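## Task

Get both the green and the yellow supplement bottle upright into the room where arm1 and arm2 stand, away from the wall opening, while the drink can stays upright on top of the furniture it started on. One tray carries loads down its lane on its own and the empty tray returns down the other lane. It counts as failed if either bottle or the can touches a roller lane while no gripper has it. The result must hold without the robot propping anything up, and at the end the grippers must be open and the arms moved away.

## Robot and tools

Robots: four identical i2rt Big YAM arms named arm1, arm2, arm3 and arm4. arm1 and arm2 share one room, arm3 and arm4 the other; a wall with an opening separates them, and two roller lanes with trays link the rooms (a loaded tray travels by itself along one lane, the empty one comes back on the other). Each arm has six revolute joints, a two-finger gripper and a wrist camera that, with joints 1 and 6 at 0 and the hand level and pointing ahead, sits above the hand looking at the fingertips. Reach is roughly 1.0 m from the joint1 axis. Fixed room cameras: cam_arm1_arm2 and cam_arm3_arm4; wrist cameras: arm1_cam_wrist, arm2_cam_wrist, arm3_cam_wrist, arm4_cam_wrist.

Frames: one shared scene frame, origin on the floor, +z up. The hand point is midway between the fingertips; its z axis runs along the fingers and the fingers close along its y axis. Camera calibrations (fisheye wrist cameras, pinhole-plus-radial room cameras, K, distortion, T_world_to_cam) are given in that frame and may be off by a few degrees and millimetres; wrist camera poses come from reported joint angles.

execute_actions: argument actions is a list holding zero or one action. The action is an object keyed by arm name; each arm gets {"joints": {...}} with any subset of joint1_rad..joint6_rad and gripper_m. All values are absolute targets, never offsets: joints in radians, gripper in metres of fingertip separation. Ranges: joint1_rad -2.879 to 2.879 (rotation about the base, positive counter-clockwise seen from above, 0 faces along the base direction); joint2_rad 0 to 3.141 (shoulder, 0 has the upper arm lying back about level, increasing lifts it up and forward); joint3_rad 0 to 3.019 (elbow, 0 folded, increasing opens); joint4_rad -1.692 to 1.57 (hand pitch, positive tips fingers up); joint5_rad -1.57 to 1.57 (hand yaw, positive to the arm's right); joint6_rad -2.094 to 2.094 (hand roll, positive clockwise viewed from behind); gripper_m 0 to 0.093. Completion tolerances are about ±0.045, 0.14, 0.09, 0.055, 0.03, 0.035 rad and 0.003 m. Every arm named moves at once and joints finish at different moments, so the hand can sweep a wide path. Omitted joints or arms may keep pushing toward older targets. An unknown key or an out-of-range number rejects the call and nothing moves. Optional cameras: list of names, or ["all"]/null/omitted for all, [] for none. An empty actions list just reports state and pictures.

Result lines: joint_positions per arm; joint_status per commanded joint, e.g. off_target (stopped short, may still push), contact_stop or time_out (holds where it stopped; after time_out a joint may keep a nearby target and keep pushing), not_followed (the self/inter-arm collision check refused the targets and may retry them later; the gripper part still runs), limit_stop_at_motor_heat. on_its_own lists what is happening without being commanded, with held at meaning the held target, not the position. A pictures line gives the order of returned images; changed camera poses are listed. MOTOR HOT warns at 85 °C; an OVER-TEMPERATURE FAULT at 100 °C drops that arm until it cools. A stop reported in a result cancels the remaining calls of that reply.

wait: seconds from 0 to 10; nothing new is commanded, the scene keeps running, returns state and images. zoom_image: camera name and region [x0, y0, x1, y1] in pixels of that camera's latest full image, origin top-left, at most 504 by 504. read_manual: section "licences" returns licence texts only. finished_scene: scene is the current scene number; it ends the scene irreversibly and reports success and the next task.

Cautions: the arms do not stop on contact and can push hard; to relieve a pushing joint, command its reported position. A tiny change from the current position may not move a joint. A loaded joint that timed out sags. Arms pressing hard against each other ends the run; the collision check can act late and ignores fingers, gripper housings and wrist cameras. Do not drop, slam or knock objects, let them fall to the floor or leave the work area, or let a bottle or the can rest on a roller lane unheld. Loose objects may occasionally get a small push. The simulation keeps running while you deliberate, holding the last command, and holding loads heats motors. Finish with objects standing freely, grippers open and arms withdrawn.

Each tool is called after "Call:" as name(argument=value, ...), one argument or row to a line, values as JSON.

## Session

Call:
execute_actions(
  actions=[],
)

Scene clock: 0.00 s.
Motor temperatures (°C, as the motors report them): arm1=[18 18 24 17 18 19] | arm2=[18 21 22 21 19 19] | arm3=[18 22 23 20 20 22] | arm4=[18 23 21 19 19 21]
arm1.joint_positions: joint1_rad=+0.475 joint2_rad=+0.611 joint3_rad=+1.674 joint4_rad=-1.542 joint5_rad=-0.003 joint6_rad=+0.284 gripper_m=+0.095
arm1.joint_status: not commanded
arm1.hand: x=-1.2299 y=-0.4563 z=+1.5392 quat_wxyz=(-0.206, +0.650, -0.556, -0.476) (m; scene frame)
arm2.joint_positions: joint1_rad=+0.423 joint2_rad=+0.575 joint3_rad=+1.348 joint4_rad=-1.233 joint5_rad=-0.004 joint6_rad=+0.130 gripper_m=+0.094
arm2.joint_status: not commanded
arm2.hand: x=-1.5431 y=+0.2375 z=+1.4971 quat_wxyz=(-0.504, +0.144, -0.838, -0.155) (m; scene frame)
arm3.joint_positions: joint1_rad=+0.718 joint2_rad=+0.430 joint3_rad=+1.471 joint4_rad=-1.588 joint5_rad=+0.299 joint6_rad=-0.272 gripper_m=+0.094
arm3.joint_status: not commanded
arm3.hand: x=+1.1365 y=-0.4910 z=+1.4788 quat_wxyz=(-0.369, +0.804, -0.317, -0.343) (m; scene frame)
arm4.joint_positions: joint1_rad=+0.541 joint2_rad=+0.410 joint3_rad=+1.615 joint4_rad=-1.560 joint5_rad=-0.170 joint6_rad=+0.771 gripper_m=+0.095
arm4.joint_status: not commanded
arm4.hand: x=+1.7174 y=+0.0762 z=+1.5679 quat_wxyz=(+0.401, +0.814, -0.054, -0.418) (m; scene frame)
pictures: arm1_cam_wrist, arm2_cam_wrist, arm3_cam_wrist, arm4_cam_wrist, cam_arm1_arm2, cam_arm3_arm4
camera_calibration (this result's frames):
arm1_cam_wrist: T_world_to_cam=[[0.913698, 0.309563, -0.263301, 1.67339], [0.184157, -0.892943, -0.410778, 0.455559], [-0.362274, 0.326838, -0.872889, 1.1705], [0, 0, 0, 1]] pos_world=[-1.18883, -0.493796, 1.64946]
arm2_cam_wrist: T_world_to_cam=[[0.39522, -0.910034, -0.125054, 1.01439], [-0.839825, -0.302815, -0.450553, -0.550961], [0.37215, 0.283091, -0.883948, 1.95566], [0, 0, 0, 1]] pos_world=[-1.59142, 0.202656, 1.60732]
arm3_cam_wrist: T_world_to_cam=[[0.757003, 0.532053, 0.379297, -1.1618], [0.647753, -0.687293, -0.328701, -0.585403], [0.0858018, 0.494518, -0.864922, 1.54708], [0, 0, 0, 1]] pos_world=[1.12594, -0.549267, 1.58635]
arm4_cam_wrist: T_world_to_cam=[[-0.251556, 0.674497, -0.694099, 1.46795], [0.947231, 0.024357, -0.319626, -1.12499], [-0.198681, -0.737876, -0.645031, 1.53631], [0, 0, 0, 1]] pos_world=[1.74014, 0.170876, 1.65029]
Images, in order (width x height): arm1_cam_wrist 504x504, arm2_cam_wrist 504x504, arm3_cam_wrist 504x504, arm4_cam_wrist 504x504, cam_arm1_arm2 672x504, cam_arm3_arm4 672x504.

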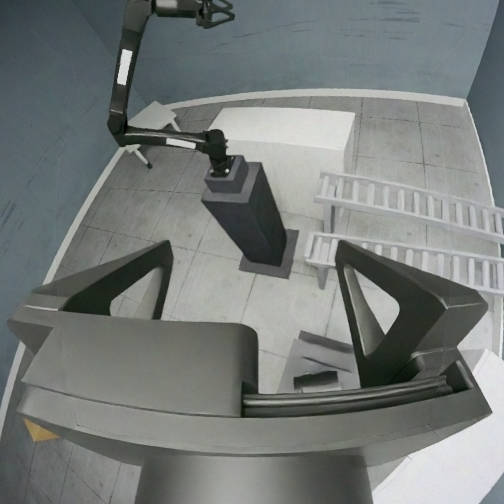

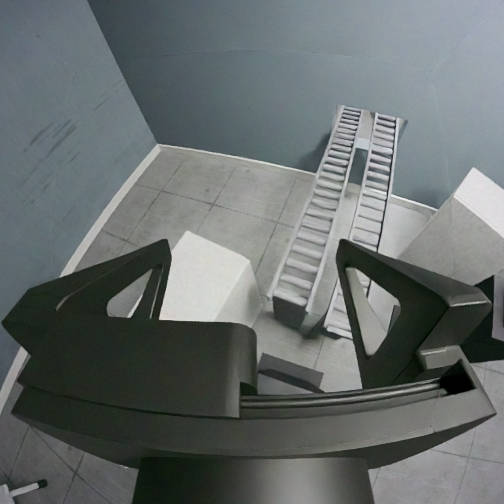

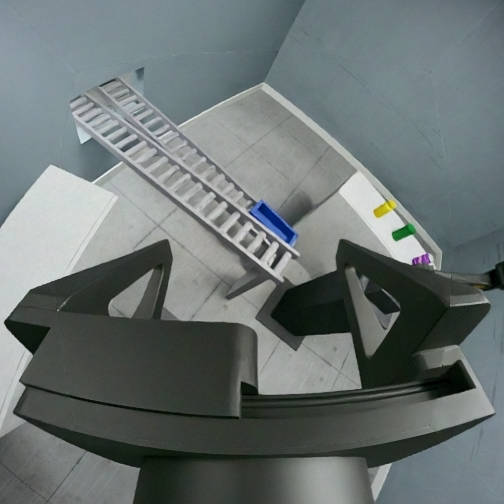

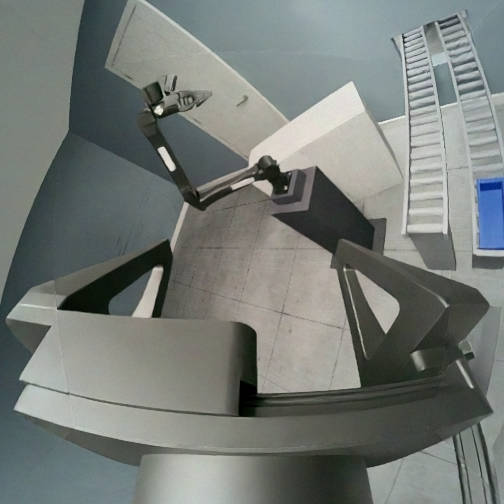

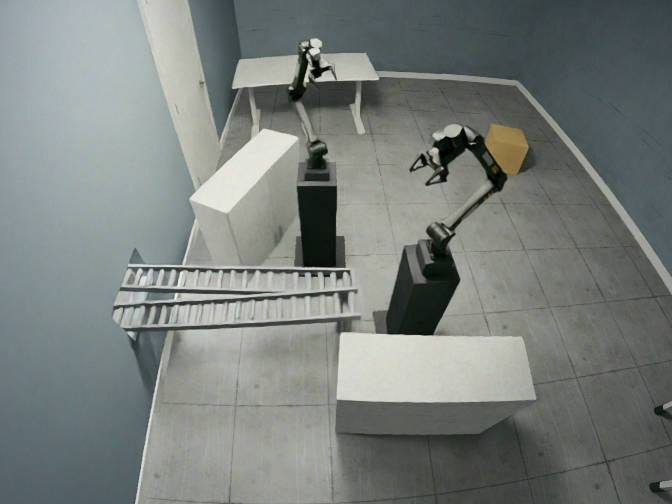

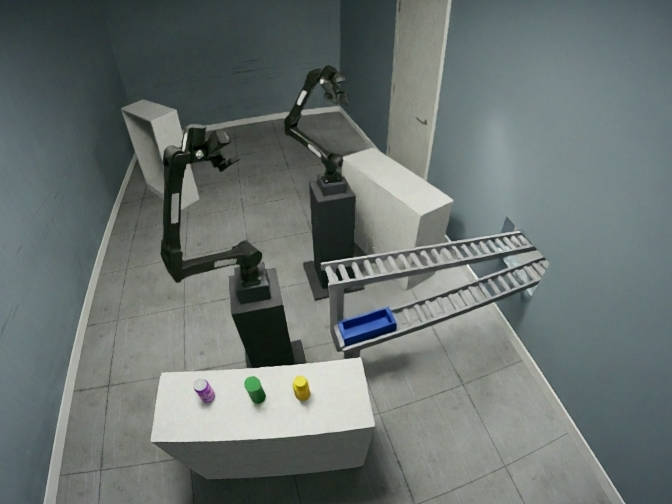

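Call:
execute_actions(
  actions=[
    {"arm4":{"joints":{"joint1_rad":-0.28,"joint2_rad":2.35,"joint3_rad":1.59,"joint4_rad":-0.77,"joint5_rad":0,"joint6_rad":-0.315,"gripper_m":0.045}},"arm3":{"joints":{"joint1_rad":0.08,"joint2_rad":1.5,"joint3_rad":1.2,"joint4_rad":-1.2,"joint5_rad":0,"joint6_rad":1.478,"gripper_m":0.05}}},
  ],
  cameras=["arm4_cam_wrist","cam_arm3_arm4"],
)

Scene clock: 3.07 s.
Motor temperatures (°C, as the motors report them): arm1=[18 18 24 17 18 19] | arm2=[18 21 23 21 19 19] | arm3=[18 22 23 20 20 22] | arm4=[18 23 22 19 19 21]
arm1.joint_positions: joint1_rad=+0.475 joint2_rad=+0.611 joint3_rad=+1.674 joint4_rad=-1.542 joint5_rad=-0.003 joint6_rad=+0.284 gripper_m=+0.095
arm1.joint_status: not commanded
arm1.hand: x=-1.2299 y=-0.4563 z=+1.5392 quat_wxyz=(-0.206, +0.650, -0.556, -0.476) (m; scene frame)
arm2.joint_positions: joint1_rad=+0.423 joint2_rad=+0.575 joint3_rad=+1.348 joint4_rad=-1.233 joint5_rad=-0.004 joint6_rad=+0.130 gripper_m=+0.094
arm2.joint_status: not commanded
arm2.hand: x=-1.5431 y=+0.2375 z=+1.4971 quat_wxyz=(-0.504, +0.144, -0.838, -0.155) (m; scene frame)
arm3.joint_positions: joint1_rad=+0.075 joint2_rad=+1.503 joint3_rad=+1.188 joint4_rad=-1.216 joint5_rad=+0.003 joint6_rad=+1.462 gripper_m=+0.050
arm3.joint_status: all done
arm3.hand: x=+1.1316 y=-0.1646 z=+1.0730 quat_wxyz=(+0.001, +0.092, -0.996, -0.022) (m; scene frame)
arm4.joint_positions: joint1_rad=-0.288 joint2_rad=+2.359 joint3_rad=+1.580 joint4_rad=-0.775 joint5_rad=-0.001 joint6_rad=-0.303 gripper_m=+0.045
arm4.joint_status: all done
arm4.hand: x=+1.1676 y=+0.3169 z=+0.7914 quat_wxyz=(+0.001, +1.000, -0.004, -0.013) (m; scene frame)
pictures: arm4_cam_wrist, cam_arm3_arm4
camera_calibration (this result's frames):
arm4_cam_wrist: T_world_to_cam=[[0.00268129, 0.999991, -0.00320964, -0.318411], [0.82034, -0.000364055, 0.571876, -1.40777], [0.57187, -0.00416636, -0.820334, 0.110285], [0, 0, 0, 1]] pos_world=[1.09264, 0.318355, 0.894519]
Images, in order (width x height): arm4_cam_wrist 504x504, cam_arm3_arm4 672x504.

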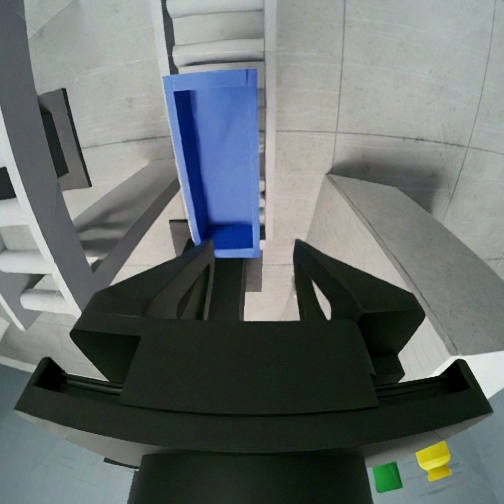

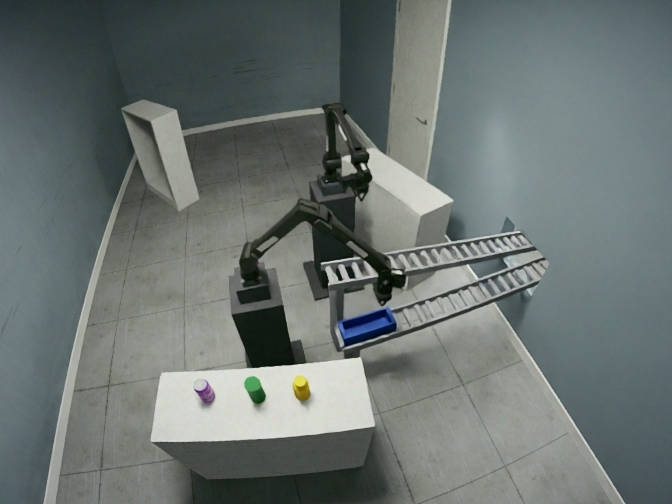

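Call:
execute_actions(
  actions=[
    {"arm4":{"joints":{"joint1_rad":-0.30,"joint2_rad":2.84,"joint3_rad":1.84,"joint4_rad":-0.54,"joint6_rad":-0.33}}},
  ],
  cameras=["arm4_cam_wrist"],
)

Call:
execute_actions(
  actions=[
    {"arm4":{"joints":{"gripper_m":0}}},
  ],
  cameras=[],
)

Scene clock: 5.33 s.
Motor temperatures (°C, as the motors report them): arm1=[18 18 24 17 18 19] | arm2=[18 21 23 21 19 19] | arm3=[18 22 24 20 20 22] | arm4=[18 24 22 19 19 21]
arm1.joint_positions: joint1_rad=+0.475 joint2_rad=+0.611 joint3_rad=+1.674 joint4_rad=-1.542 joint5_rad=-0.003 joint6_rad=+0.284 gripper_m=+0.095
arm1.joint_status: not commanded
arm1.hand: x=-1.2299 y=-0.4563 z=+1.5392 quat_wxyz=(-0.206, +0.650, -0.556, -0.476) (m; scene frame)
arm2.joint_positions: joint1_rad=+0.423 joint2_rad=+0.575 joint3_rad=+1.348 joint4_rad=-1.233 joint5_rad=-0.004 joint6_rad=+0.130 gripper_m=+0.094
arm2.joint_status: not commanded
arm2.hand: x=-1.5431 y=+0.2375 z=+1.4971 quat_wxyz=(-0.504, +0.144, -0.838, -0.155) (m; scene frame)
arm3.joint_positions: joint1_rad=+0.075 joint2_rad=+1.503 joint3_rad=+1.188 joint4_rad=-1.216 joint5_rad=+0.003 joint6_rad=+1.463 gripper_m=+0.050
arm3.joint_status: not commanded
arm3.hand: x=+1.1316 y=-0.1646 z=+1.0730 quat_wxyz=(+0.001, +0.091, -0.996, -0.022) (m; scene frame)
arm4.joint_positions: joint1_rad=-0.288 joint2_rad=+2.841 joint3_rad=+1.818 joint4_rad=-0.543 joint5_rad=-0.001 joint6_rad=-0.317 gripper_m=+0.045
arm4.joint_status: all done
arm4.hand: x=+1.1751 y=+0.3122 z=+0.5619 quat_wxyz=(+0.003, +1.000, +0.003, -0.008) (m; scene frame)
pictures: arm4_cam_wrist
camera_calibration (this result's frames):
arm4_cam_wrist: T_world_to_cam=[[-0.01225, 0.999903, -0.00656053, -0.295009], [0.813782, 0.0137819, 0.581007, -1.28458], [0.581041, 0.00177849, -0.813872, -0.0985153], [0, 0, 0, 1]] pos_world=[1.099, 0.31286, 0.664237]
Images, in order (width x height): arm4_cam_wrist 504x504.

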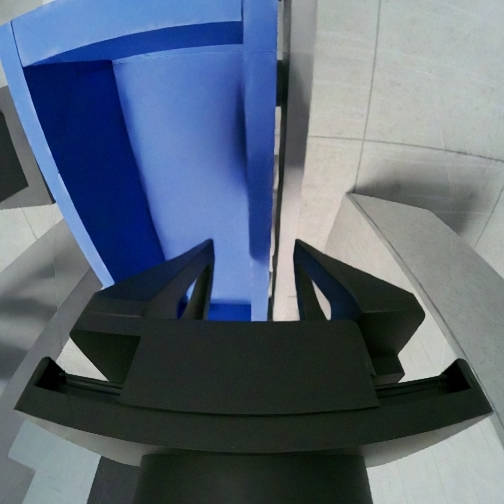

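Scene clock: 5.90 s.
Motor temperatures (°C, as the motors report them): arm1=[18 18 25 17 18 19] | arm2=[18 21 24 21 19 19] | arm3=[18 22 24 20 20 22] | arm4=[18 24 22 19 19 21]
arm1.joint_positions: joint1_rad=+0.475 joint2_rad=+0.611 joint3_rad=+1.674 joint4_rad=-1.542 joint5_rad=-0.003 joint6_rad=+0.284 gripper_m=+0.095
arm1.joint_status: not commanded
arm1.hand: x=-1.2299 y=-0.4563 z=+1.5392 quat_wxyz=(-0.206, +0.650, -0.556, -0.476) (m; scene frame)
arm2.joint_positions: joint1_rad=+0.423 joint2_rad=+0.575 joint3_rad=+1.348 joint4_rad=-1.233 joint5_rad=-0.004 joint6_rad=+0.130 gripper_m=+0.094
arm2.joint_status: not commanded
arm2.hand: x=-1.5431 y=+0.2375 z=+1.4971 quat_wxyz=(-0.504, +0.144, -0.838, -0.155) (m; scene frame)
arm3.joint_positions: joint1_rad=+0.075 joint2_rad=+1.503 joint3_rad=+1.188 joint4_rad=-1.216 joint5_rad=+0.003 joint6_rad=+1.463 gripper_m=+0.050
arm3.joint_status: not commanded
arm3.hand: x=+1.1316 y=-0.1646 z=+1.0730 quat_wxyz=(+0.001, +0.091, -0.996, -0.022) (m; scene frame)
arm4.joint_positions: joint1_rad=-0.289 joint2_rad=+2.841 joint3_rad=+1.818 joint4_rad=-0.543 joint5_rad=+0.000 joint6_rad=-0.319 gripper_m=+0.009
arm4.joint_status: gripper_m off_target (ended at +0.009, target +0.000)
arm4.hand: x=+1.1753 y=+0.3126 z=+0.5619 quat_wxyz=(+0.002, +1.000, +0.004, -0.008) (m; scene frame)
pictures: none
No camera images: the call's "cameras" was empty. Leave "cameras" out to get every camera's image.

Call:
execute_actions(
  actions=[
    {"arm4":{"joints":{"joint2_rad":2.07,"joint3_rad":1.59,"joint4_rad":-1.07}}},
  ],
  cameras=[],
)

Call:
execute_actions(
  actions=[
    {"arm4":{"joints":{"joint1_rad":0.132,"joint2_rad":2.2,"joint3_rad":1.83,"joint4_rad":-1.17,"joint6_rad":0.097}}},
  ],
  cameras=["arm4_cam_wrist","cam_arm3_arm4"],
)

Call:
execute_actions(
  actions=[
    {"arm4":{"joints":{"joint2_rad":2.46,"joint3_rad":1.82,"joint4_rad":-0.9}}},
  ],
  cameras=["arm4_cam_wrist","cam_arm3_arm4"],
)

Scene clock: 8.17 s.
Motor temperatures (°C, as the motors report them): arm1=[18 18 25 17 18 19] | arm2=[18 21 24 21 19 19] | arm3=[18 22 24 20 20 22] | arm4=[18 24 22 19 19 21]
arm1.joint_positions: joint1_rad=+0.475 joint2_rad=+0.611 joint3_rad=+1.674 joint4_rad=-1.542 joint5_rad=-0.003 joint6_rad=+0.284 gripper_m=+0.095
arm1.joint_status: not commanded
arm1.hand: x=-1.2299 y=-0.4563 z=+1.5392 quat_wxyz=(-0.206, +0.650, -0.556, -0.476) (m; scene frame)
arm2.joint_positions: joint1_rad=+0.423 joint2_rad=+0.575 joint3_rad=+1.348 joint4_rad=-1.233 joint5_rad=-0.004 joint6_rad=+0.130 gripper_m=+0.094
arm2.joint_status: not commanded
arm2.hand: x=-1.5431 y=+0.2375 z=+1.4971 quat_wxyz=(-0.504, +0.144, -0.838, -0.155) (m; scene frame)
arm3.joint_positions: joint1_rad=+0.075 joint2_rad=+1.503 joint3_rad=+1.188 joint4_rad=-1.216 joint5_rad=+0.003 joint6_rad=+1.463 gripper_m=+0.050
arm3.joint_status: not commanded
arm3.hand: x=+1.1316 y=-0.1646 z=+1.0730 quat_wxyz=(+0.001, +0.091, -0.996, -0.022) (m; scene frame)
arm4.joint_positions: joint1_rad=-0.290 joint2_rad=+2.065 joint3_rad=+1.583 joint4_rad=-1.064 joint5_rad=+0.001 joint6_rad=-0.321 gripper_m=+0.001
arm4.joint_status: all done
arm4.on_its_own: gripper_m moved -0.008 to your old target +0.000
arm4.hand: x=+1.1778 y=+0.3167 z=+0.9651 quat_wxyz=(-0.001, +1.000, +0.005, -0.017) (m; scene frame)
pictures: none
No camera images: the call's "cameras" was empty. Leave "cameras" out to get every camera's image.

Scene clock: 9.73 s.
Motor temperatures (°C, as the motors report them): arm1=[18 18 25 17 18 19] | arm2=[18 21 24 21 19 19] | arm3=[18 22 25 20 20 22] | arm4=[18 24 23 19 19 21]
arm1.joint_positions: joint1_rad=+0.475 joint2_rad=+0.611 joint3_rad=+1.674 joint4_rad=-1.542 joint5_rad=-0.003 joint6_rad=+0.284 gripper_m=+0.095
arm1.joint_status: not commanded
arm1.hand: x=-1.2299 y=-0.4563 z=+1.5392 quat_wxyz=(-0.206, +0.650, -0.556, -0.476) (m; scene frame)
arm2.joint_positions: joint1_rad=+0.423 joint2_rad=+0.575 joint3_rad=+1.348 joint4_rad=-1.233 joint5_rad=-0.004 joint6_rad=+0.130 gripper_m=+0.094
arm2.joint_status: not commanded
arm2.hand: x=-1.5431 y=+0.2375 z=+1.4971 quat_wxyz=(-0.504, +0.144, -0.838, -0.155) (m; scene frame)
arm3.joint_positions: joint1_rad=+0.075 joint2_rad=+1.503 joint3_rad=+1.188 joint4_rad=-1.216 joint5_rad=+0.003 joint6_rad=+1.463 gripper_m=+0.050
arm3.joint_status: not commanded
arm3.hand: x=+1.1316 y=-0.1646 z=+1.0730 quat_wxyz=(+0.001, +0.091, -0.996, -0.022) (m; scene frame)
arm4.joint_positions: joint1_rad=+0.125 joint2_rad=+2.207 joint3_rad=+1.797 joint4_rad=-1.163 joint5_rad=-0.001 joint6_rad=+0.084 gripper_m=+0.001
arm4.joint_status: all done
arm4.hand: x=+1.1063 y=+0.0635 z=+0.9553 quat_wxyz=(+0.004, +1.000, +0.009, -0.005) (m; scene frame)
pictures: arm4_cam_wrist, cam_arm3_arm4
camera_calibration (this result's frames):
arm4_cam_wrist: T_world_to_cam=[[-0.0237058, 0.999682, -0.00857941, -0.0299467], [0.809745, 0.0242333, 0.586282, -1.45489], [0.586303, 0.00695112, -0.810062, 0.25231], [0, 0, 0, 1]] pos_world=[1.02945, 0.0634402, 1.05711]
Images, in order (width x height): arm4_cam_wrist 504x504, cam_arm3_arm4 672x504.

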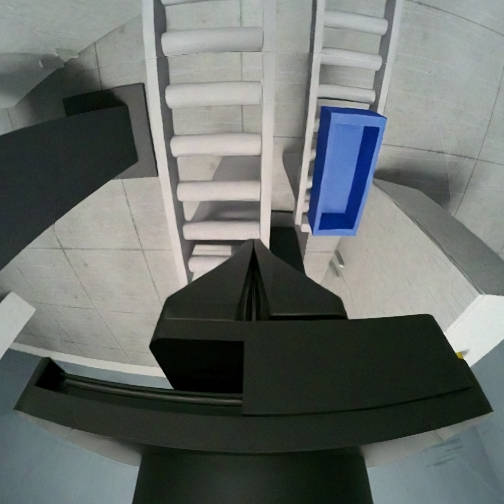

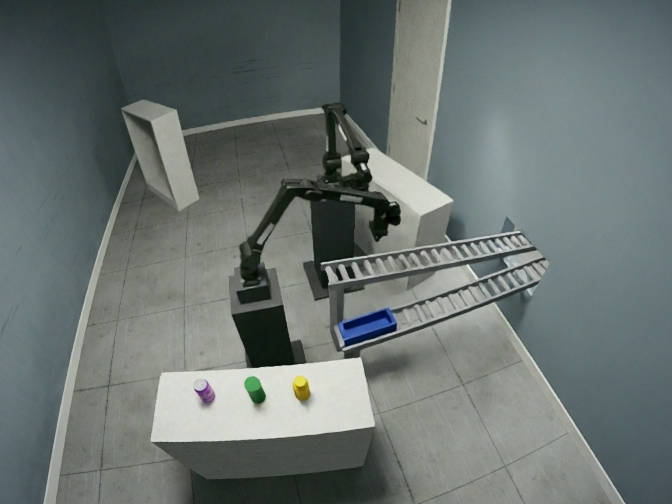

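Scene clock: 11.10 s.
Motor temperatures (°C, as the motors report them): arm1=[18 18 25 17 18 19] | arm2=[18 21 24 21 19 19] | arm3=[18 22 25 20 20 22] | arm4=[18 24 23 19 19 21]
arm1.joint_positions: joint1_rad=+0.475 joint2_rad=+0.611 joint3_rad=+1.674 joint4_rad=-1.542 joint5_rad=-0.003 joint6_rad=+0.284 gripper_m=+0.095
arm1.joint_status: not commanded
arm1.hand: x=-1.2299 y=-0.4563 z=+1.5392 quat_wxyz=(-0.206, +0.650, -0.556, -0.476) (m; scene frame)
arm2.joint_positions: joint1_rad=+0.423 joint2_rad=+0.575 joint3_rad=+1.348 joint4_rad=-1.233 joint5_rad=-0.004 joint6_rad=+0.130 gripper_m=+0.094
arm2.joint_status: not commanded
arm2.hand: x=-1.5431 y=+0.2375 z=+1.4971 quat_wxyz=(-0.504, +0.144, -0.838, -0.155) (m; scene frame)
arm3.joint_positions: joint1_rad=+0.075 joint2_rad=+1.503 joint3_rad=+1.188 joint4_rad=-1.216 joint5_rad=+0.003 joint6_rad=+1.463 gripper_m=+0.050
arm3.joint_status: not commanded
arm3.hand: x=+1.1316 y=-0.1646 z=+1.0730 quat_wxyz=(+0.001, +0.091, -0.996, -0.022) (m; scene frame)
arm4.joint_positions: joint1_rad=+0.125 joint2_rad=+2.465 joint3_rad=+1.804 joint4_rad=-0.908 joint5_rad=-0.001 joint6_rad=+0.084 gripper_m=+0.001
arm4.joint_status: all done
arm4.hand: x=+1.0944 y=+0.0614 z=+0.7929 quat_wxyz=(+0.004, +1.000, +0.009, -0.006) (m; scene frame)
pictures: arm4_cam_wrist, cam_arm3_arm4
camera_calibration (this result's frames):
arm4_cam_wrist: T_world_to_cam=[[-0.0237173, 0.99968, -0.00885013, -0.029301], [0.811743, 0.0244242, 0.583504, -1.34999], [0.583533, 0.00665509, -0.812062, 0.132372], [0, 0, 0, 1]] pos_world=[1.01791, 0.0613832, 0.894961]
Images, in order (width x height): arm4_cam_wrist 504x504, cam_arm3_arm4 672x504.

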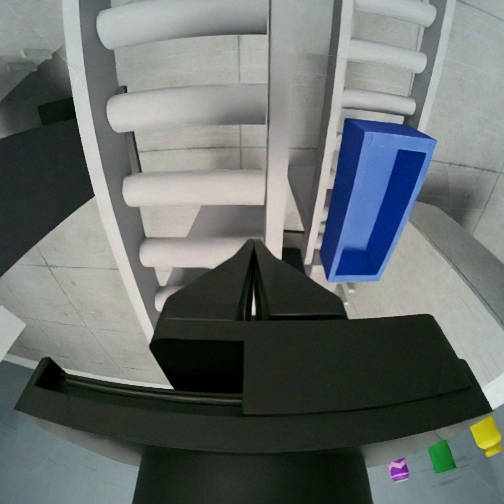

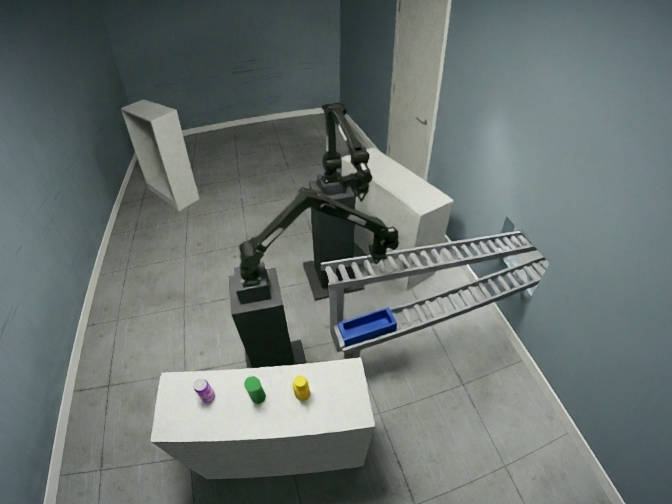

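Slipped. Retry deeper.

Call:
execute_actions(
  actions=[
    {"arm4":{"joints":{"joint2_rad":2.2,"joint3_rad":1.6,"joint4_rad":-0.95,"gripper_m":0.045}}},
  ],
  cameras=[],
)

Call:
execute_actions(
  actions=[
    {"arm4":{"joints":{"joint1_rad":-0.30,"joint6_rad":-0.33}}},
  ],
  cameras=[],
)

Call:
execute_actions(
  actions=[
    {"arm4":{"joints":{"joint2_rad":2.89,"joint3_rad":1.86,"joint4_rad":-0.53}}},
  ],
  cameras=["arm4_cam_wrist"],
)

Call:
execute_actions(
  actions=[
    {"arm4":{"joints":{"gripper_m":0}}},
  ],
  cameras=[],
)

Call:
execute_actions(
  actions=[
    {"arm4":{"joints":{"joint2_rad":2.07,"joint3_rad":1.59,"joint4_rad":-1.07}}},
  ],
  cameras=["cam_arm3_arm4"],
)

Scene clock: 13.00 s.
Motor temperatures (°C, as the motors report them): arm1=[18 18 25 17 18 19] | arm2=[18 21 25 21 19 19] | arm3=[18 22 25 20 20 22] | arm4=[18 24 23 19 19 21]
arm1.joint_positions: joint1_rad=+0.475 joint2_rad=+0.611 joint3_rad=+1.674 joint4_rad=-1.542 joint5_rad=-0.003 joint6_rad=+0.284 gripper_m=+0.095
arm1.joint_status: not commanded
arm1.hand: x=-1.2299 y=-0.4563 z=+1.5392 quat_wxyz=(-0.206, +0.650, -0.556, -0.476) (m; scene frame)
arm2.joint_positions: joint1_rad=+0.423 joint2_rad=+0.575 joint3_rad=+1.348 joint4_rad=-1.233 joint5_rad=-0.004 joint6_rad=+0.130 gripper_m=+0.094
arm2.joint_status: not commanded
arm2.hand: x=-1.5431 y=+0.2375 z=+1.4971 quat_wxyz=(-0.504, +0.144, -0.838, -0.155) (m; scene frame)
arm3.joint_positions: joint1_rad=+0.075 joint2_rad=+1.503 joint3_rad=+1.188 joint4_rad=-1.216 joint5_rad=+0.003 joint6_rad=+1.463 gripper_m=+0.050
arm3.joint_status: not commanded
arm3.hand: x=+1.1316 y=-0.1646 z=+1.0730 quat_wxyz=(+0.001, +0.091, -0.996, -0.022) (m; scene frame)
arm4.joint_positions: joint1_rad=+0.125 joint2_rad=+2.183 joint3_rad=+1.604 joint4_rad=-0.947 joint5_rad=-0.001 joint6_rad=+0.085 gripper_m=+0.045
arm4.joint_status: all done
arm4.hand: x=+1.1310 y=+0.0658 z=+0.9053 quat_wxyz=(+0.006, +1.000, +0.009, -0.028) (m; scene frame)
pictures: none
No camera images: the call's "cameras" was empty. Leave "cameras" out to get every camera's image.

Scene clock: 14.50 s.
Motor temperatures (°C, as the motors report them): arm1=[18 18 25 17 18 19] | arm2=[18 21 25 21 19 19] | arm3=[18 22 25 20 20 22] | arm4=[18 25 23 19 19 21]
arm1.joint_positions: joint1_rad=+0.475 joint2_rad=+0.611 joint3_rad=+1.674 joint4_rad=-1.542 joint5_rad=-0.003 joint6_rad=+0.284 gripper_m=+0.095
arm1.joint_status: not commanded
arm1.hand: x=-1.2299 y=-0.4563 z=+1.5392 quat_wxyz=(-0.206, +0.650, -0.556, -0.476) (m; scene frame)
arm2.joint_positions: joint1_rad=+0.423 joint2_rad=+0.575 joint3_rad=+1.348 joint4_rad=-1.233 joint5_rad=-0.004 joint6_rad=+0.130 gripper_m=+0.094
arm2.joint_status: not commanded
arm2.hand: x=-1.5431 y=+0.2375 z=+1.4971 quat_wxyz=(-0.504, +0.144, -0.838, -0.155) (m; scene frame)
arm3.joint_positions: joint1_rad=+0.075 joint2_rad=+1.503 joint3_rad=+1.188 joint4_rad=-1.216 joint5_rad=+0.003 joint6_rad=+1.463 gripper_m=+0.050
arm3.joint_status: not commanded
arm3.hand: x=+1.1316 y=-0.1646 z=+1.0730 quat_wxyz=(+0.001, +0.091, -0.996, -0.022) (m; scene frame)
arm4.joint_positions: joint1_rad=-0.295 joint2_rad=+2.183 joint3_rad=+1.604 joint4_rad=-0.947 joint5_rad=+0.002 joint6_rad=-0.317 gripper_m=+0.045
arm4.joint_status: all done
arm4.hand: x=+1.1593 y=+0.3259 z=+0.9033 quat_wxyz=(-0.005, +1.000, +0.000, -0.027) (m; scene frame)
pictures: none
No camera images: the call's "cameras" was empty. Leave "cameras" out to get every camera's image.

Scene clock: 16.30 s.
Motor temperatures (°C, as the motors report them): arm1=[18 18 26 17 18 19] | arm2=[18 21 25 21 19 19] | arm3=[18 22 26 20 20 22] | arm4=[18 25 23 19 19 21]
arm1.joint_positions: joint1_rad=+0.475 joint2_rad=+0.611 joint3_rad=+1.674 joint4_rad=-1.542 joint5_rad=-0.003 joint6_rad=+0.284 gripper_m=+0.095
arm1.joint_status: not commanded
arm1.hand: x=-1.2299 y=-0.4563 z=+1.5392 quat_wxyz=(-0.206, +0.650, -0.556, -0.476) (m; scene frame)
arm2.joint_positions: joint1_rad=+0.423 joint2_rad=+0.575 joint3_rad=+1.348 joint4_rad=-1.233 joint5_rad=-0.004 joint6_rad=+0.130 gripper_m=+0.094
arm2.joint_status: not commanded
arm2.hand: x=-1.5431 y=+0.2375 z=+1.4971 quat_wxyz=(-0.504, +0.144, -0.838, -0.155) (m; scene frame)
arm3.joint_positions: joint1_rad=+0.075 joint2_rad=+1.503 joint3_rad=+1.188 joint4_rad=-1.216 joint5_rad=+0.003 joint6_rad=+1.463 gripper_m=+0.050
arm3.joint_status: not commanded
arm3.hand: x=+1.1316 y=-0.1646 z=+1.0730 quat_wxyz=(+0.001, +0.091, -0.996, -0.022) (m; scene frame)
arm4.joint_positions: joint1_rad=-0.295 joint2_rad=+2.888 joint3_rad=+1.842 joint4_rad=-0.536 joint5_rad=+0.003 joint6_rad=-0.319 gripper_m=+0.045
arm4.joint_status: all done
arm4.hand: x=+1.1855 y=+0.3138 z=+0.5394 quat_wxyz=(+0.004, +1.000, +0.000, +0.000) (m; scene frame)
pictures: arm4_cam_wrist
camera_calibration (this result's frames):
arm4_cam_wrist: T_world_to_cam=[[-0.00615921, 0.999946, -0.00834446, -0.302887], [0.804468, 0.00991131, 0.593914, -1.27467], [0.593964, -0.00305481, -0.804486, -0.141764], [0, 0, 0, 1]] pos_world=[1.10776, 0.315071, 0.640467]
Images, in order (width x height): arm4_cam_wrist 504x504.

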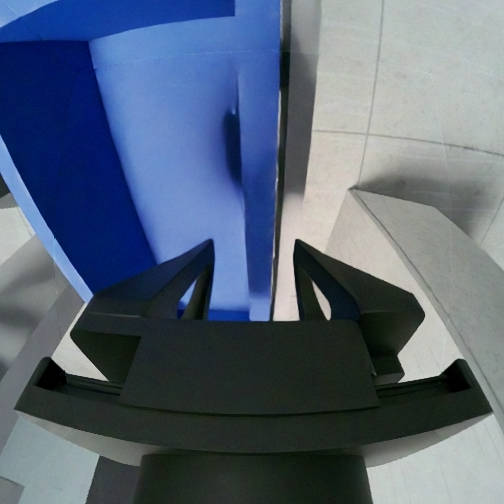

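Scene clock: 16.87 s.
Motor temperatures (°C, as the motors report them): arm1=[18 18 26 17 18 19] | arm2=[18 21 25 21 19 19] | arm3=[18 22 26 20 20 22] | arm4=[18 25 23 19 19 21]
arm1.joint_positions: joint1_rad=+0.475 joint2_rad=+0.611 joint3_rad=+1.674 joint4_rad=-1.542 joint5_rad=-0.003 joint6_rad=+0.284 gripper_m=+0.095
arm1.joint_status: not commanded
arm1.hand: x=-1.2299 y=-0.4563 z=+1.5392 quat_wxyz=(-0.206, +0.650, -0.556, -0.476) (m; scene frame)
arm2.joint_positions: joint1_rad=+0.423 joint2_rad=+0.575 joint3_rad=+1.348 joint4_rad=-1.233 joint5_rad=-0.004 joint6_rad=+0.130 gripper_m=+0.094
arm2.joint_status: not commanded
arm2.hand: x=-1.5431 y=+0.2375 z=+1.4971 quat_wxyz=(-0.504, +0.144, -0.838, -0.155) (m; scene frame)
arm3.joint_positions: joint1_rad=+0.075 joint2_rad=+1.503 joint3_rad=+1.188 joint4_rad=-1.216 joint5_rad=+0.003 joint6_rad=+1.463 gripper_m=+0.050
arm3.joint_status: not commanded
arm3.hand: x=+1.1316 y=-0.1646 z=+1.0730 quat_wxyz=(+0.001, +0.091, -0.996, -0.022) (m; scene frame)
arm4.joint_positions: joint1_rad=-0.295 joint2_rad=+2.888 joint3_rad=+1.842 joint4_rad=-0.535 joint5_rad=+0.002 joint6_rad=-0.322 gripper_m=+0.011
arm4.joint_status: gripper_m off_target (ended at +0.011, target +0.000)
arm4.hand: x=+1.1854 y=+0.3137 z=+0.5394 quat_wxyz=(+0.004, +1.000, +0.002, +0.000) (m; scene frame)
pictures: none
No camera images: the call's "cameras" was empty. Leave "cameras" out to get every camera's image.

Scene clock: 18.57 s.
Motor temperatures (°C, as the motors report them): arm1=[18 18 26 17 18 19] | arm2=[18 21 25 21 19 19] | arm3=[18 22 26 20 20 22] | arm4=[18 25 23 19 19 21]
arm1.joint_positions: joint1_rad=+0.475 joint2_rad=+0.611 joint3_rad=+1.674 joint4_rad=-1.542 joint5_rad=-0.003 joint6_rad=+0.284 gripper_m=+0.095
arm1.joint_status: not commanded
arm1.hand: x=-1.2299 y=-0.4563 z=+1.5392 quat_wxyz=(-0.206, +0.650, -0.556, -0.476) (m; scene frame)
arm2.joint_positions: joint1_rad=+0.423 joint2_rad=+0.575 joint3_rad=+1.348 joint4_rad=-1.233 joint5_rad=-0.004 joint6_rad=+0.130 gripper_m=+0.094
arm2.joint_status: not commanded
arm2.hand: x=-1.5431 y=+0.2375 z=+1.4971 quat_wxyz=(-0.504, +0.144, -0.838, -0.155) (m; scene frame)
arm3.joint_positions: joint1_rad=+0.075 joint2_rad=+1.503 joint3_rad=+1.188 joint4_rad=-1.216 joint5_rad=+0.003 joint6_rad=+1.463 gripper_m=+0.050
arm3.joint_status: not commanded
arm3.hand: x=+1.1316 y=-0.1646 z=+1.0730 quat_wxyz=(+0.001, +0.091, -0.996, -0.022) (m; scene frame)
arm4.joint_positions: joint1_rad=-0.295 joint2_rad=+2.081 joint3_rad=+1.573 joint4_rad=-1.063 joint5_rad=+0.003 joint6_rad=-0.332 gripper_m=+0.011
arm4.joint_status: all done
arm4.hand: x=+1.1847 y=+0.3182 z=+0.9524 quat_wxyz=(+0.002, +1.000, +0.007, -0.005) (m; scene frame)
pictures: cam_arm3_arm4
Images, in order (width x height): cam_arm3_arm4 672x504.

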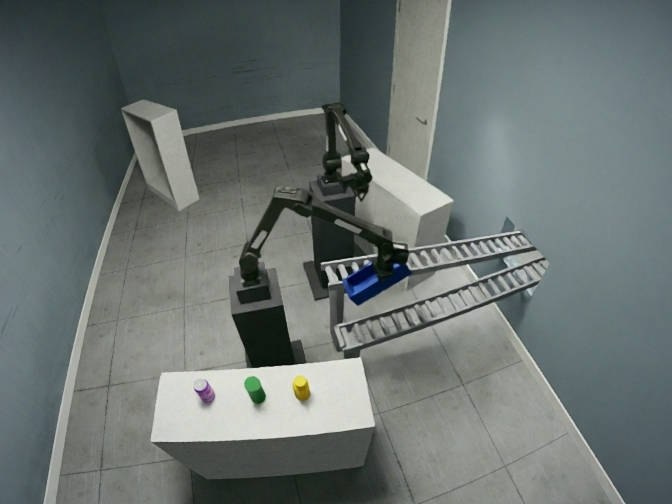

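Call:
execute_actions(
  actions=[
    {"arm4":{"joints":{"joint1_rad":0.135,"joint2_rad":2.18,"joint3_rad":1.83,"joint4_rad":-1.19,"joint6_rad":0.097}}},
  ],
  cameras=[],
)

Call:
execute_actions(
  actions=[
    {"arm4":{"joints":{"joint2_rad":2.46,"joint3_rad":1.82,"joint4_rad":-0.9}}},
  ],
  cameras=["arm4_cam_wrist","cam_arm3_arm4"],
)

Scene clock: 20.60 s.
Motor temperatures (°C, as the motors report them): arm1=[18 18 26 17 18 19] | arm2=[18 21 25 21 19 19] | arm3=[18 23 26 20 20 22] | arm4=[18 25 23 19 19 21]
arm1.joint_positions: joint1_rad=+0.475 joint2_rad=+0.611 joint3_rad=+1.674 joint4_rad=-1.542 joint5_rad=-0.003 joint6_rad=+0.284 gripper_m=+0.095
arm1.joint_status: not commanded
arm1.hand: x=-1.2299 y=-0.4563 z=+1.5392 quat_wxyz=(-0.206, +0.650, -0.556, -0.476) (m; scene frame)
arm2.joint_positions: joint1_rad=+0.423 joint2_rad=+0.575 joint3_rad=+1.348 joint4_rad=-1.233 joint5_rad=-0.004 joint6_rad=+0.130 gripper_m=+0.094
arm2.joint_status: not commanded
arm2.hand: x=-1.5431 y=+0.2375 z=+1.4971 quat_wxyz=(-0.504, +0.144, -0.838, -0.155) (m; scene frame)
arm3.joint_positions: joint1_rad=+0.075 joint2_rad=+1.503 joint3_rad=+1.188 joint4_rad=-1.216 joint5_rad=+0.003 joint6_rad=+1.463 gripper_m=+0.050
arm3.joint_status: not commanded
arm3.hand: x=+1.1316 y=-0.1646 z=+1.0730 quat_wxyz=(+0.001, +0.091, -0.996, -0.022) (m; scene frame)
arm4.joint_positions: joint1_rad=+0.126 joint2_rad=+2.201 joint3_rad=+1.792 joint4_rad=-1.184 joint5_rad=+0.003 joint6_rad=+0.085 gripper_m=+0.011
arm4.joint_status: all done
arm4.hand: x=+1.1125 y=+0.0645 z=+0.9574 quat_wxyz=(+0.000, +1.000, +0.009, +0.005) (m; scene frame)
pictures: none
No camera images: the call's "cameras" was empty. Leave "cameras" out to get every camera's image.

Scene clock: 21.63 s.
Motor temperatures (°C, as the motors report them): arm1=[18 18 26 17 18 19] | arm2=[18 21 25 21 19 19] | arm3=[18 23 26 20 20 22] | arm4=[18 25 23 19 19 21]
arm1.joint_positions: joint1_rad=+0.475 joint2_rad=+0.611 joint3_rad=+1.674 joint4_rad=-1.542 joint5_rad=-0.003 joint6_rad=+0.284 gripper_m=+0.095
arm1.joint_status: not commanded
arm1.hand: x=-1.2299 y=-0.4563 z=+1.5392 quat_wxyz=(-0.206, +0.650, -0.556, -0.476) (m; scene frame)
arm2.joint_positions: joint1_rad=+0.423 joint2_rad=+0.575 joint3_rad=+1.348 joint4_rad=-1.233 joint5_rad=-0.004 joint6_rad=+0.130 gripper_m=+0.094
arm2.joint_status: not commanded
arm2.hand: x=-1.5431 y=+0.2375 z=+1.4971 quat_wxyz=(-0.504, +0.144, -0.838, -0.155) (m; scene frame)
arm3.joint_positions: joint1_rad=+0.075 joint2_rad=+1.503 joint3_rad=+1.188 joint4_rad=-1.216 joint5_rad=+0.003 joint6_rad=+1.463 gripper_m=+0.050
arm3.joint_status: not commanded
arm3.hand: x=+1.1316 y=-0.1646 z=+1.0730 quat_wxyz=(+0.001, +0.091, -0.996, -0.022) (m; scene frame)
arm4.joint_positions: joint1_rad=+0.126 joint2_rad=+2.473 joint3_rad=+1.807 joint4_rad=-0.897 joint5_rad=+0.005 joint6_rad=+0.087 gripper_m=+0.011
arm4.joint_status: all done
arm4.hand: x=+1.0926 y=+0.0616 z=+0.7886 quat_wxyz=(+0.001, +1.000, +0.008, -0.009) (m; scene frame)
pictures: arm4_cam_wrist, cam_arm3_arm4
camera_calibration (this result's frames):
arm4_cam_wrist: T_world_to_cam=[[-0.0217148, 0.99976, -0.00285096, -0.0364583], [0.815258, 0.0193579, 0.578775, -1.34586], [0.578691, 0.0102437, -0.815482, 0.137662], [0, 0, 0, 1]] pos_world=[1.01676, 0.0610923, 0.891104]
Images, in order (width x height): arm4_cam_wrist 504x504, cam_arm3_arm4 672x504.

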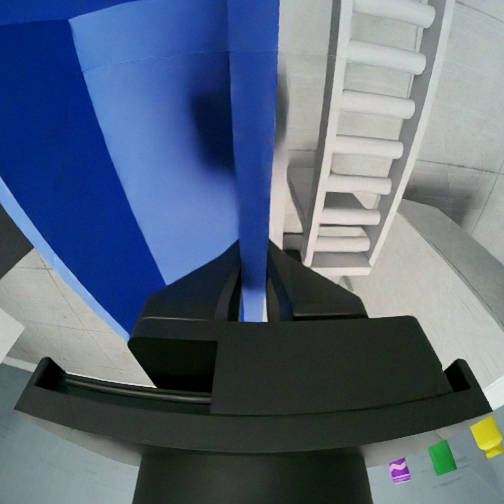

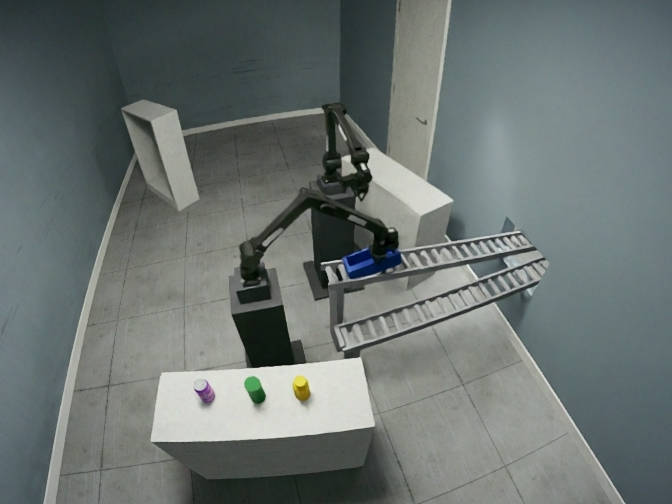

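Call:
execute_actions(
  actions=[
    {"arm4":{"joints":{"gripper_m":0.035}}},
  ],
  cameras=[],
)

Call:
execute_actions(
  actions=[
    {"arm4":{"joints":{"joint2_rad":1.79,"joint3_rad":1.37,"joint4_rad":-1.14,"joint6_rad":0}}},
  ],
  cameras=[],
)

Call:
execute_actions(
  actions=[
    {"arm4":{"joints":{"joint1_rad":-1.5,"gripper_m":0.093}},"arm3":{"joints":{"joint2_rad":1.95,"joint3_rad":1.37,"joint4_rad":-0.97}}},
  ],
  cameras=["arm4_cam_wrist","arm3_cam_wrist","cam_arm3_arm4"],
)

Scene clock: 22.73 s.
Motor temperatures (°C, as the motors report them): arm1=[18 18 26 17 18 19] | arm2=[18 21 25 21 19 19] | arm3=[18 23 26 20 20 22] | arm4=[18 25 23 19 19 21]
arm1.joint_positions: joint1_rad=+0.475 joint2_rad=+0.611 joint3_rad=+1.674 joint4_rad=-1.542 joint5_rad=-0.003 joint6_rad=+0.284 gripper_m=+0.095
arm1.joint_status: not commanded
arm1.hand: x=-1.2299 y=-0.4563 z=+1.5392 quat_wxyz=(-0.206, +0.650, -0.556, -0.476) (m; scene frame)
arm2.joint_positions: joint1_rad=+0.423 joint2_rad=+0.575 joint3_rad=+1.348 joint4_rad=-1.233 joint5_rad=-0.004 joint6_rad=+0.130 gripper_m=+0.094
arm2.joint_status: not commanded
arm2.hand: x=-1.5431 y=+0.2375 z=+1.4971 quat_wxyz=(-0.504, +0.144, -0.838, -0.155) (m; scene frame)
arm3.joint_positions: joint1_rad=+0.075 joint2_rad=+1.503 joint3_rad=+1.188 joint4_rad=-1.216 joint5_rad=+0.003 joint6_rad=+1.463 gripper_m=+0.050
arm3.joint_status: not commanded
arm3.hand: x=+1.1316 y=-0.1646 z=+1.0730 quat_wxyz=(+0.001, +0.091, -0.996, -0.022) (m; scene frame)
arm4.joint_positions: joint1_rad=+0.126 joint2_rad=+2.473 joint3_rad=+1.807 joint4_rad=-0.897 joint5_rad=+0.003 joint6_rad=+0.087 gripper_m=+0.035
arm4.joint_status: all done
arm4.hand: x=+1.0925 y=+0.0612 z=+0.7888 quat_wxyz=(+0.002, +1.000, +0.008, -0.009) (m; scene frame)
pictures: none
No camera images: the call's "cameras" was empty. Leave "cameras" out to get every camera's image.

Scene clock: 24.30 s.
Motor temperatures (°C, as the motors report them): arm1=[18 18 26 17 18 19] | arm2=[18 21 26 21 19 19] | arm3=[18 23 26 20 20 22] | arm4=[18 25 23 19 19 21]
arm1.joint_positions: joint1_rad=+0.475 joint2_rad=+0.611 joint3_rad=+1.674 joint4_rad=-1.542 joint5_rad=-0.003 joint6_rad=+0.284 gripper_m=+0.095
arm1.joint_status: not commanded
arm1.hand: x=-1.2299 y=-0.4563 z=+1.5392 quat_wxyz=(-0.206, +0.650, -0.556, -0.476) (m; scene frame)
arm2.joint_positions: joint1_rad=+0.423 joint2_rad=+0.575 joint3_rad=+1.348 joint4_rad=-1.233 joint5_rad=-0.004 joint6_rad=+0.130 gripper_m=+0.094
arm2.joint_status: not commanded
arm2.hand: x=-1.5431 y=+0.2375 z=+1.4971 quat_wxyz=(-0.504, +0.144, -0.838, -0.155) (m; scene frame)
arm3.joint_positions: joint1_rad=+0.075 joint2_rad=+1.503 joint3_rad=+1.188 joint4_rad=-1.216 joint5_rad=+0.003 joint6_rad=+1.463 gripper_m=+0.050
arm3.joint_status: not commanded
arm3.hand: x=+1.1316 y=-0.1646 z=+1.0730 quat_wxyz=(+0.001, +0.091, -0.996, -0.022) (m; scene frame)
arm4.joint_positions: joint1_rad=+0.126 joint2_rad=+1.778 joint3_rad=+1.373 joint4_rad=-1.135 joint5_rad=+0.003 joint6_rad=+0.013 gripper_m=+0.035
arm4.joint_status: all done
arm4.hand: x=+1.2331 y=+0.0772 z=+1.0477 quat_wxyz=(+0.002, +0.999, +0.046, -0.021) (m; scene frame)
pictures: none
No camera images: the call's "cameras" was empty. Leave "cameras" out to get every camera's image.

Scene clock: 26.17 s.
Motor temperatures (°C, as the motors report them): arm1=[18 18 26 17 18 19] | arm2=[18 21 26 21 19 19] | arm3=[18 23 26 20 20 22] | arm4=[18 25 24 19 19 21]
arm1.joint_positions: joint1_rad=+0.475 joint2_rad=+0.611 joint3_rad=+1.674 joint4_rad=-1.542 joint5_rad=-0.003 joint6_rad=+0.284 gripper_m=+0.095
arm1.joint_status: not commanded
arm1.hand: x=-1.2299 y=-0.4563 z=+1.5392 quat_wxyz=(-0.206, +0.650, -0.556, -0.476) (m; scene frame)
arm2.joint_positions: joint1_rad=+0.423 joint2_rad=+0.575 joint3_rad=+1.348 joint4_rad=-1.233 joint5_rad=-0.004 joint6_rad=+0.130 gripper_m=+0.094
arm2.joint_status: not commanded
arm2.hand: x=-1.5431 y=+0.2375 z=+1.4971 quat_wxyz=(-0.504, +0.144, -0.838, -0.155) (m; scene frame)
arm3.joint_positions: joint1_rad=+0.075 joint2_rad=+1.974 joint3_rad=+1.352 joint4_rad=-0.984 joint5_rad=+0.003 joint6_rad=+1.464 gripper_m=+0.050
arm3.joint_status: all done
arm3.hand: x=+1.1235 y=-0.0669 z=+0.9084 quat_wxyz=(+0.001, +0.091, -0.996, +0.016) (m; scene frame)
arm4.joint_positions: joint1_rad=-1.505 joint2_rad=+1.784 joint3_rad=+1.373 joint4_rad=-1.135 joint5_rad=+0.001 joint6_rad=+0.010 gripper_m=+0.093
arm4.joint_status: all done
arm4.hand: x=+1.7331 y=+0.6545 z=+1.0356 quat_wxyz=(-0.003, +0.719, -0.695, -0.010) (m; scene frame)
pictures: arm3_cam_wrist, arm4_cam_wrist, cam_arm3_arm4
camera_calibration (this result's frames):
arm3_cam_wrist: T_world_to_cam=[[0.188284, -0.981728, 0.0275443, -0.304032], [-0.785194, -0.133627, 0.604661, 0.326064], [-0.589932, -0.135476, -0.796007, 1.49957], [0, 0, 0, 1]] pos_world=[1.19791, -0.0517504, 1.00489]
arm4_cam_wrist: T_world_to_cam=[[0.999212, 0.0379888, -0.0114565, -1.7456], [0.0376086, -0.814702, 0.578659, -0.128692], [0.0126489, -0.578634, -0.815489, 1.32888], [0, 0, 0, 1]] pos_world=[1.73226, 0.730404, 1.13816]
Images, in order (width x height): arm3_cam_wrist 504x504, arm4_cam_wrist 504x504, cam_arm3_arm4 672x504.

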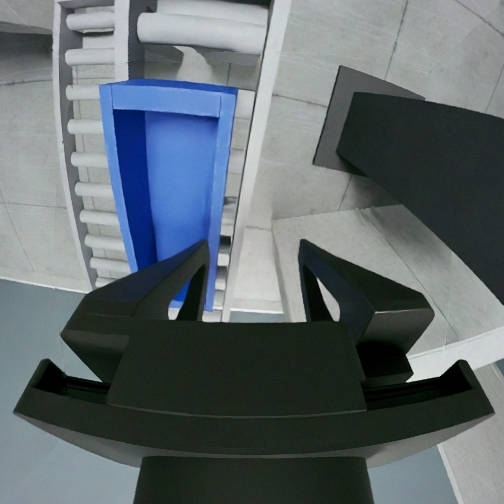

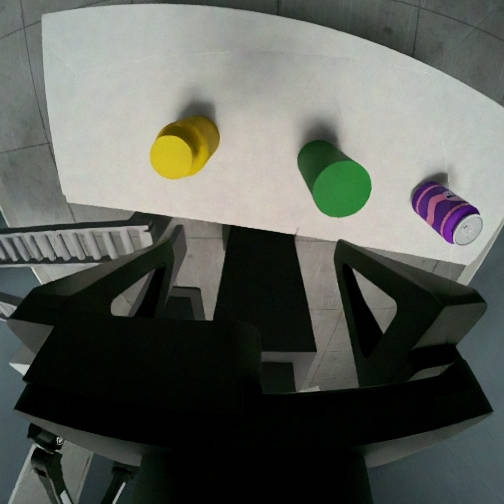

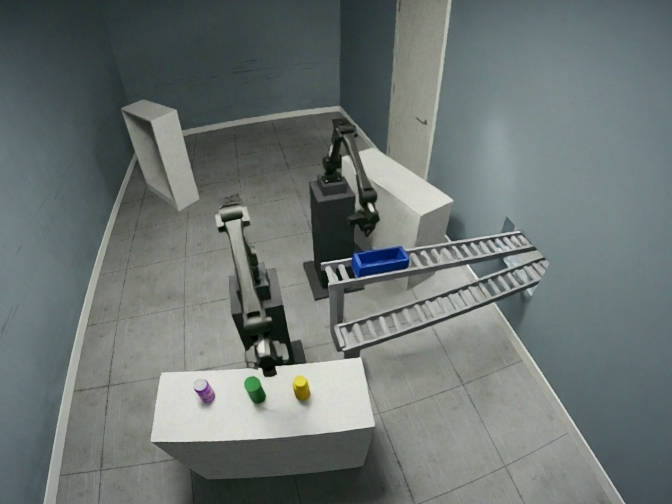

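Call:
execute_actions(
  actions=[
    {"arm3":{"joints":{"joint1_rad":0.075,"joint2_rad":2.28,"joint3_rad":1.46,"joint4_rad":-0.72,"joint6_rad":1.5,"gripper_m":0.05}},"arm4":{"joints":{"joint1_rad":-1.33,"joint2_rad":1.95,"joint3_rad":1.40,"joint4_rad":-1.02,"gripper_m":0.09}}},
  ],
  cameras=["arm3_cam_wrist","arm4_cam_wrist"],
)

Scene clock: 28.63 s.
Motor temperatures (°C, as the motors report them): arm1=[18 18 26 17 18 19] | arm2=[18 21 26 21 19 19] | arm3=[18 23 26 20 20 22] | arm4=[18 25 24 19 19 21]
arm1.joint_positions: joint1_rad=+0.475 joint2_rad=+0.611 joint3_rad=+1.674 joint4_rad=-1.542 joint5_rad=-0.003 joint6_rad=+0.284 gripper_m=+0.095
arm1.joint_status: not commanded
arm1.hand: x=-1.2299 y=-0.4563 z=+1.5392 quat_wxyz=(-0.206, +0.650, -0.556, -0.476) (m; scene frame)
arm2.joint_positions: joint1_rad=+0.423 joint2_rad=+0.575 joint3_rad=+1.348 joint4_rad=-1.233 joint5_rad=-0.004 joint6_rad=+0.130 gripper_m=+0.094
arm2.joint_status: not commanded
arm2.hand: x=-1.5431 y=+0.2375 z=+1.4971 quat_wxyz=(-0.504, +0.144, -0.838, -0.155) (m; scene frame)
arm3.joint_positions: joint1_rad=+0.077 joint2_rad=+2.242 joint3_rad=+1.460 joint4_rad=-0.734 joint5_rad=-0.004 joint6_rad=+1.488 gripper_m=+0.050
arm3.joint_status: all done
arm3.hand: x=+1.1163 y=-0.0060 z=+0.7952 quat_wxyz=(+0.004, +0.080, -0.996, -0.030) (m; scene frame)
arm4.joint_positions: joint1_rad=-1.321 joint2_rad=+1.961 joint3_rad=+1.374 joint4_rad=-1.027 joint5_rad=-0.001 joint6_rad=+0.010 gripper_m=+0.090
arm4.joint_status: all done
arm4.hand: x=+1.6336 y=+0.6523 z=+0.9468 quat_wxyz=(+0.020, +0.779, -0.626, +0.015) (m; scene frame)
pictures: arm3_cam_wrist, arm4_cam_wrist
camera_calibration (this result's frames):
arm3_cam_wrist: T_world_to_cam=[[0.165558, -0.98414, -0.0637131, -0.141875], [-0.78016, -0.170215, 0.601977, 0.393288], [-0.603275, -0.0499556, -0.795967, 1.42882], [0, 0, 0, 1]] pos_world=[1.19228, -0.00130366, 0.891501]
arm4_cam_wrist: T_world_to_cam=[[0.975329, 0.220337, -0.0135646, -1.72508], [0.179291, -0.75479, 0.630989, -0.395407], [0.128792, -0.617854, -0.775673, 1.05453], [0, 0, 0, 1]] pos_world=[1.6176, 0.733194, 1.04406]
Images, in order (width x height): arm3_cam_wrist 504x504, arm4_cam_wrist 504x504.

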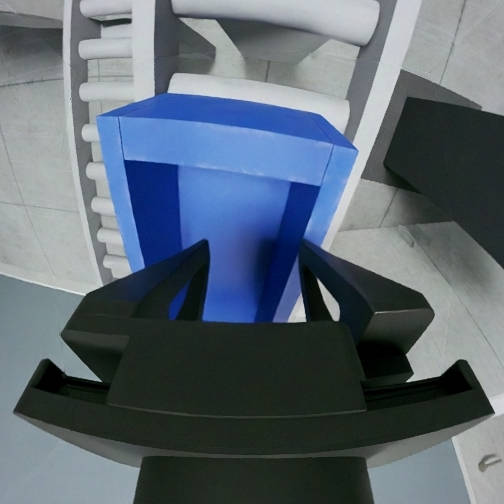

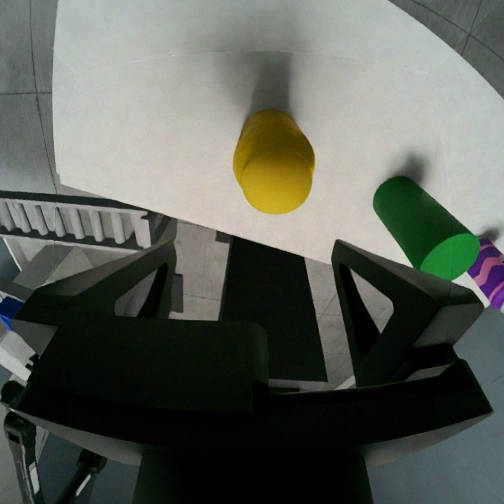

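Call:
execute_actions(
  actions=[
    {"arm3":{"joints":{"joint2_rad":2.2,"joint3_rad":1.40,"joint4_rad":-0.75}},"arm4":{"joints":{"joint1_rad":-1.353,"joint2_rad":2.05,"joint3_rad":1.54,"joint4_rad":-1.04}}},
  ],
  cameras=[],
)

Call:
execute_actions(
  actions=[
    {"arm3":{"joints":{"joint2_rad":2.32,"joint3_rad":1.40,"joint4_rad":-0.64}},"arm4":{"joints":{"joint2_rad":2.2,"joint3_rad":1.5,"joint4_rad":-0.85}}},
  ],
  cameras=["arm3_cam_wrist","arm4_cam_wrist"],
)

Scene clock: 30.13 s.
Motor temperatures (°C, as the motors report them): arm1=[18 18 26 17 18 19] | arm2=[18 21 26 21 19 19] | arm3=[18 23 26 20 20 22] | arm4=[18 25 24 19 19 21]
arm1.joint_positions: joint1_rad=+0.475 joint2_rad=+0.611 joint3_rad=+1.674 joint4_rad=-1.542 joint5_rad=-0.003 joint6_rad=+0.284 gripper_m=+0.095
arm1.joint_status: not commanded
arm1.hand: x=-1.2299 y=-0.4563 z=+1.5392 quat_wxyz=(-0.206, +0.650, -0.556, -0.476) (m; scene frame)
arm2.joint_positions: joint1_rad=+0.423 joint2_rad=+0.575 joint3_rad=+1.348 joint4_rad=-1.233 joint5_rad=-0.004 joint6_rad=+0.130 gripper_m=+0.094
arm2.joint_status: not commanded
arm2.hand: x=-1.5431 y=+0.2375 z=+1.4971 quat_wxyz=(-0.504, +0.144, -0.838, -0.155) (m; scene frame)
arm3.joint_positions: joint1_rad=+0.077 joint2_rad=+2.220 joint3_rad=+1.393 joint4_rad=-0.737 joint5_rad=-0.003 joint6_rad=+1.488 gripper_m=+0.050
arm3.joint_status: all done
arm3.hand: x=+1.1187 y=-0.0363 z=+0.7888 quat_wxyz=(+0.004, +0.080, -0.997, -0.005) (m; scene frame)
arm4.joint_positions: joint1_rad=-1.346 joint2_rad=+2.038 joint3_rad=+1.500 joint4_rad=-1.037 joint5_rad=-0.001 joint6_rad=+0.010 gripper_m=+0.090
arm4.joint_status: all done
arm4.hand: x=+1.6378 y=+0.6980 z=+0.9448 quat_wxyz=(+0.008, +0.772, -0.636, +0.000) (m; scene frame)
pictures: none
No camera images: the call's "cameras" was empty. Leave "cameras" out to get every camera's image.

Scene clock: 31.20 s.
Motor temperatures (°C, as the motors report them): arm1=[18 18 26 17 18 19] | arm2=[18 21 26 21 19 19] | arm3=[18 23 26 20 20 22] | arm4=[18 25 24 19 19 21]
arm1.joint_positions: joint1_rad=+0.475 joint2_rad=+0.611 joint3_rad=+1.674 joint4_rad=-1.542 joint5_rad=-0.003 joint6_rad=+0.284 gripper_m=+0.095
arm1.joint_status: not commanded
arm1.hand: x=-1.2299 y=-0.4563 z=+1.5392 quat_wxyz=(-0.206, +0.650, -0.556, -0.476) (m; scene frame)
arm2.joint_positions: joint1_rad=+0.423 joint2_rad=+0.575 joint3_rad=+1.348 joint4_rad=-1.233 joint5_rad=-0.004 joint6_rad=+0.130 gripper_m=+0.094
arm2.joint_status: not commanded
arm2.hand: x=-1.5431 y=+0.2375 z=+1.4971 quat_wxyz=(-0.504, +0.144, -0.838, -0.155) (m; scene frame)
arm3.joint_positions: joint1_rad=+0.077 joint2_rad=+2.329 joint3_rad=+1.390 joint4_rad=-0.656 joint5_rad=-0.003 joint6_rad=+1.488 gripper_m=+0.050
arm3.joint_status: all done
arm3.hand: x=+1.1195 y=-0.0497 z=+0.7292 quat_wxyz=(+0.004, +0.080, -0.997, +0.010) (m; scene frame)
arm4.joint_positions: joint1_rad=-1.346 joint2_rad=+2.213 joint3_rad=+1.492 joint4_rad=-0.859 joint5_rad=-0.001 joint6_rad=+0.010 gripper_m=+0.090
arm4.joint_status: all done
arm4.hand: x=+1.6351 y=+0.7051 z=+0.8438 quat_wxyz=(+0.009, +0.772, -0.636, +0.001) (m; scene frame)
pictures: arm3_cam_wrist, arm4_cam_wrist
camera_calibration (this result's frames):
arm3_cam_wrist: T_world_to_cam=[[0.166078, -0.985981, 0.0160965, -0.248494], [-0.784286, -0.122174, 0.60825, 0.430466], [-0.597757, -0.113641, -0.793582, 1.36497], [0, 0, 0, 1]] pos_world=[1.1948, -0.0373018, 0.825385]
arm4_cam_wrist: T_world_to_cam=[[0.980481, 0.19614, -0.0136378, -1.73085], [0.164415, -0.7799, 0.603923, -0.225977], [0.107817, -0.594377, -0.796926, 1.0428], [0, 0, 0, 1]] pos_world=[1.62179, 0.783065, 0.943901]
Images, in order (width x height): arm3_cam_wrist 504x504, arm4_cam_wrist 504x504.

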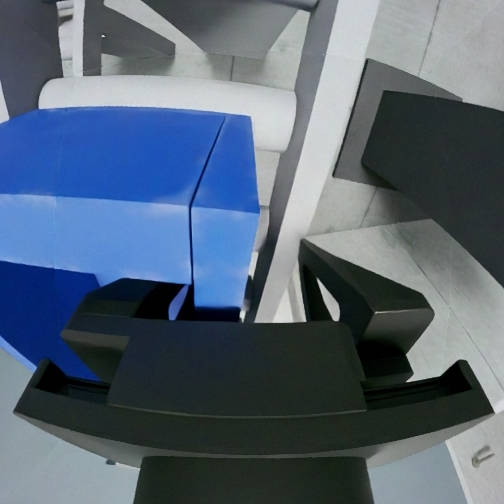

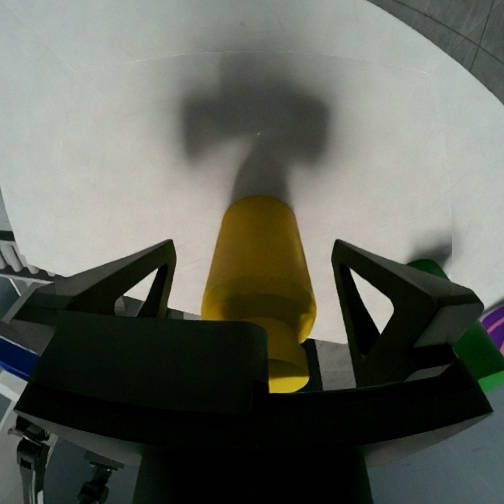

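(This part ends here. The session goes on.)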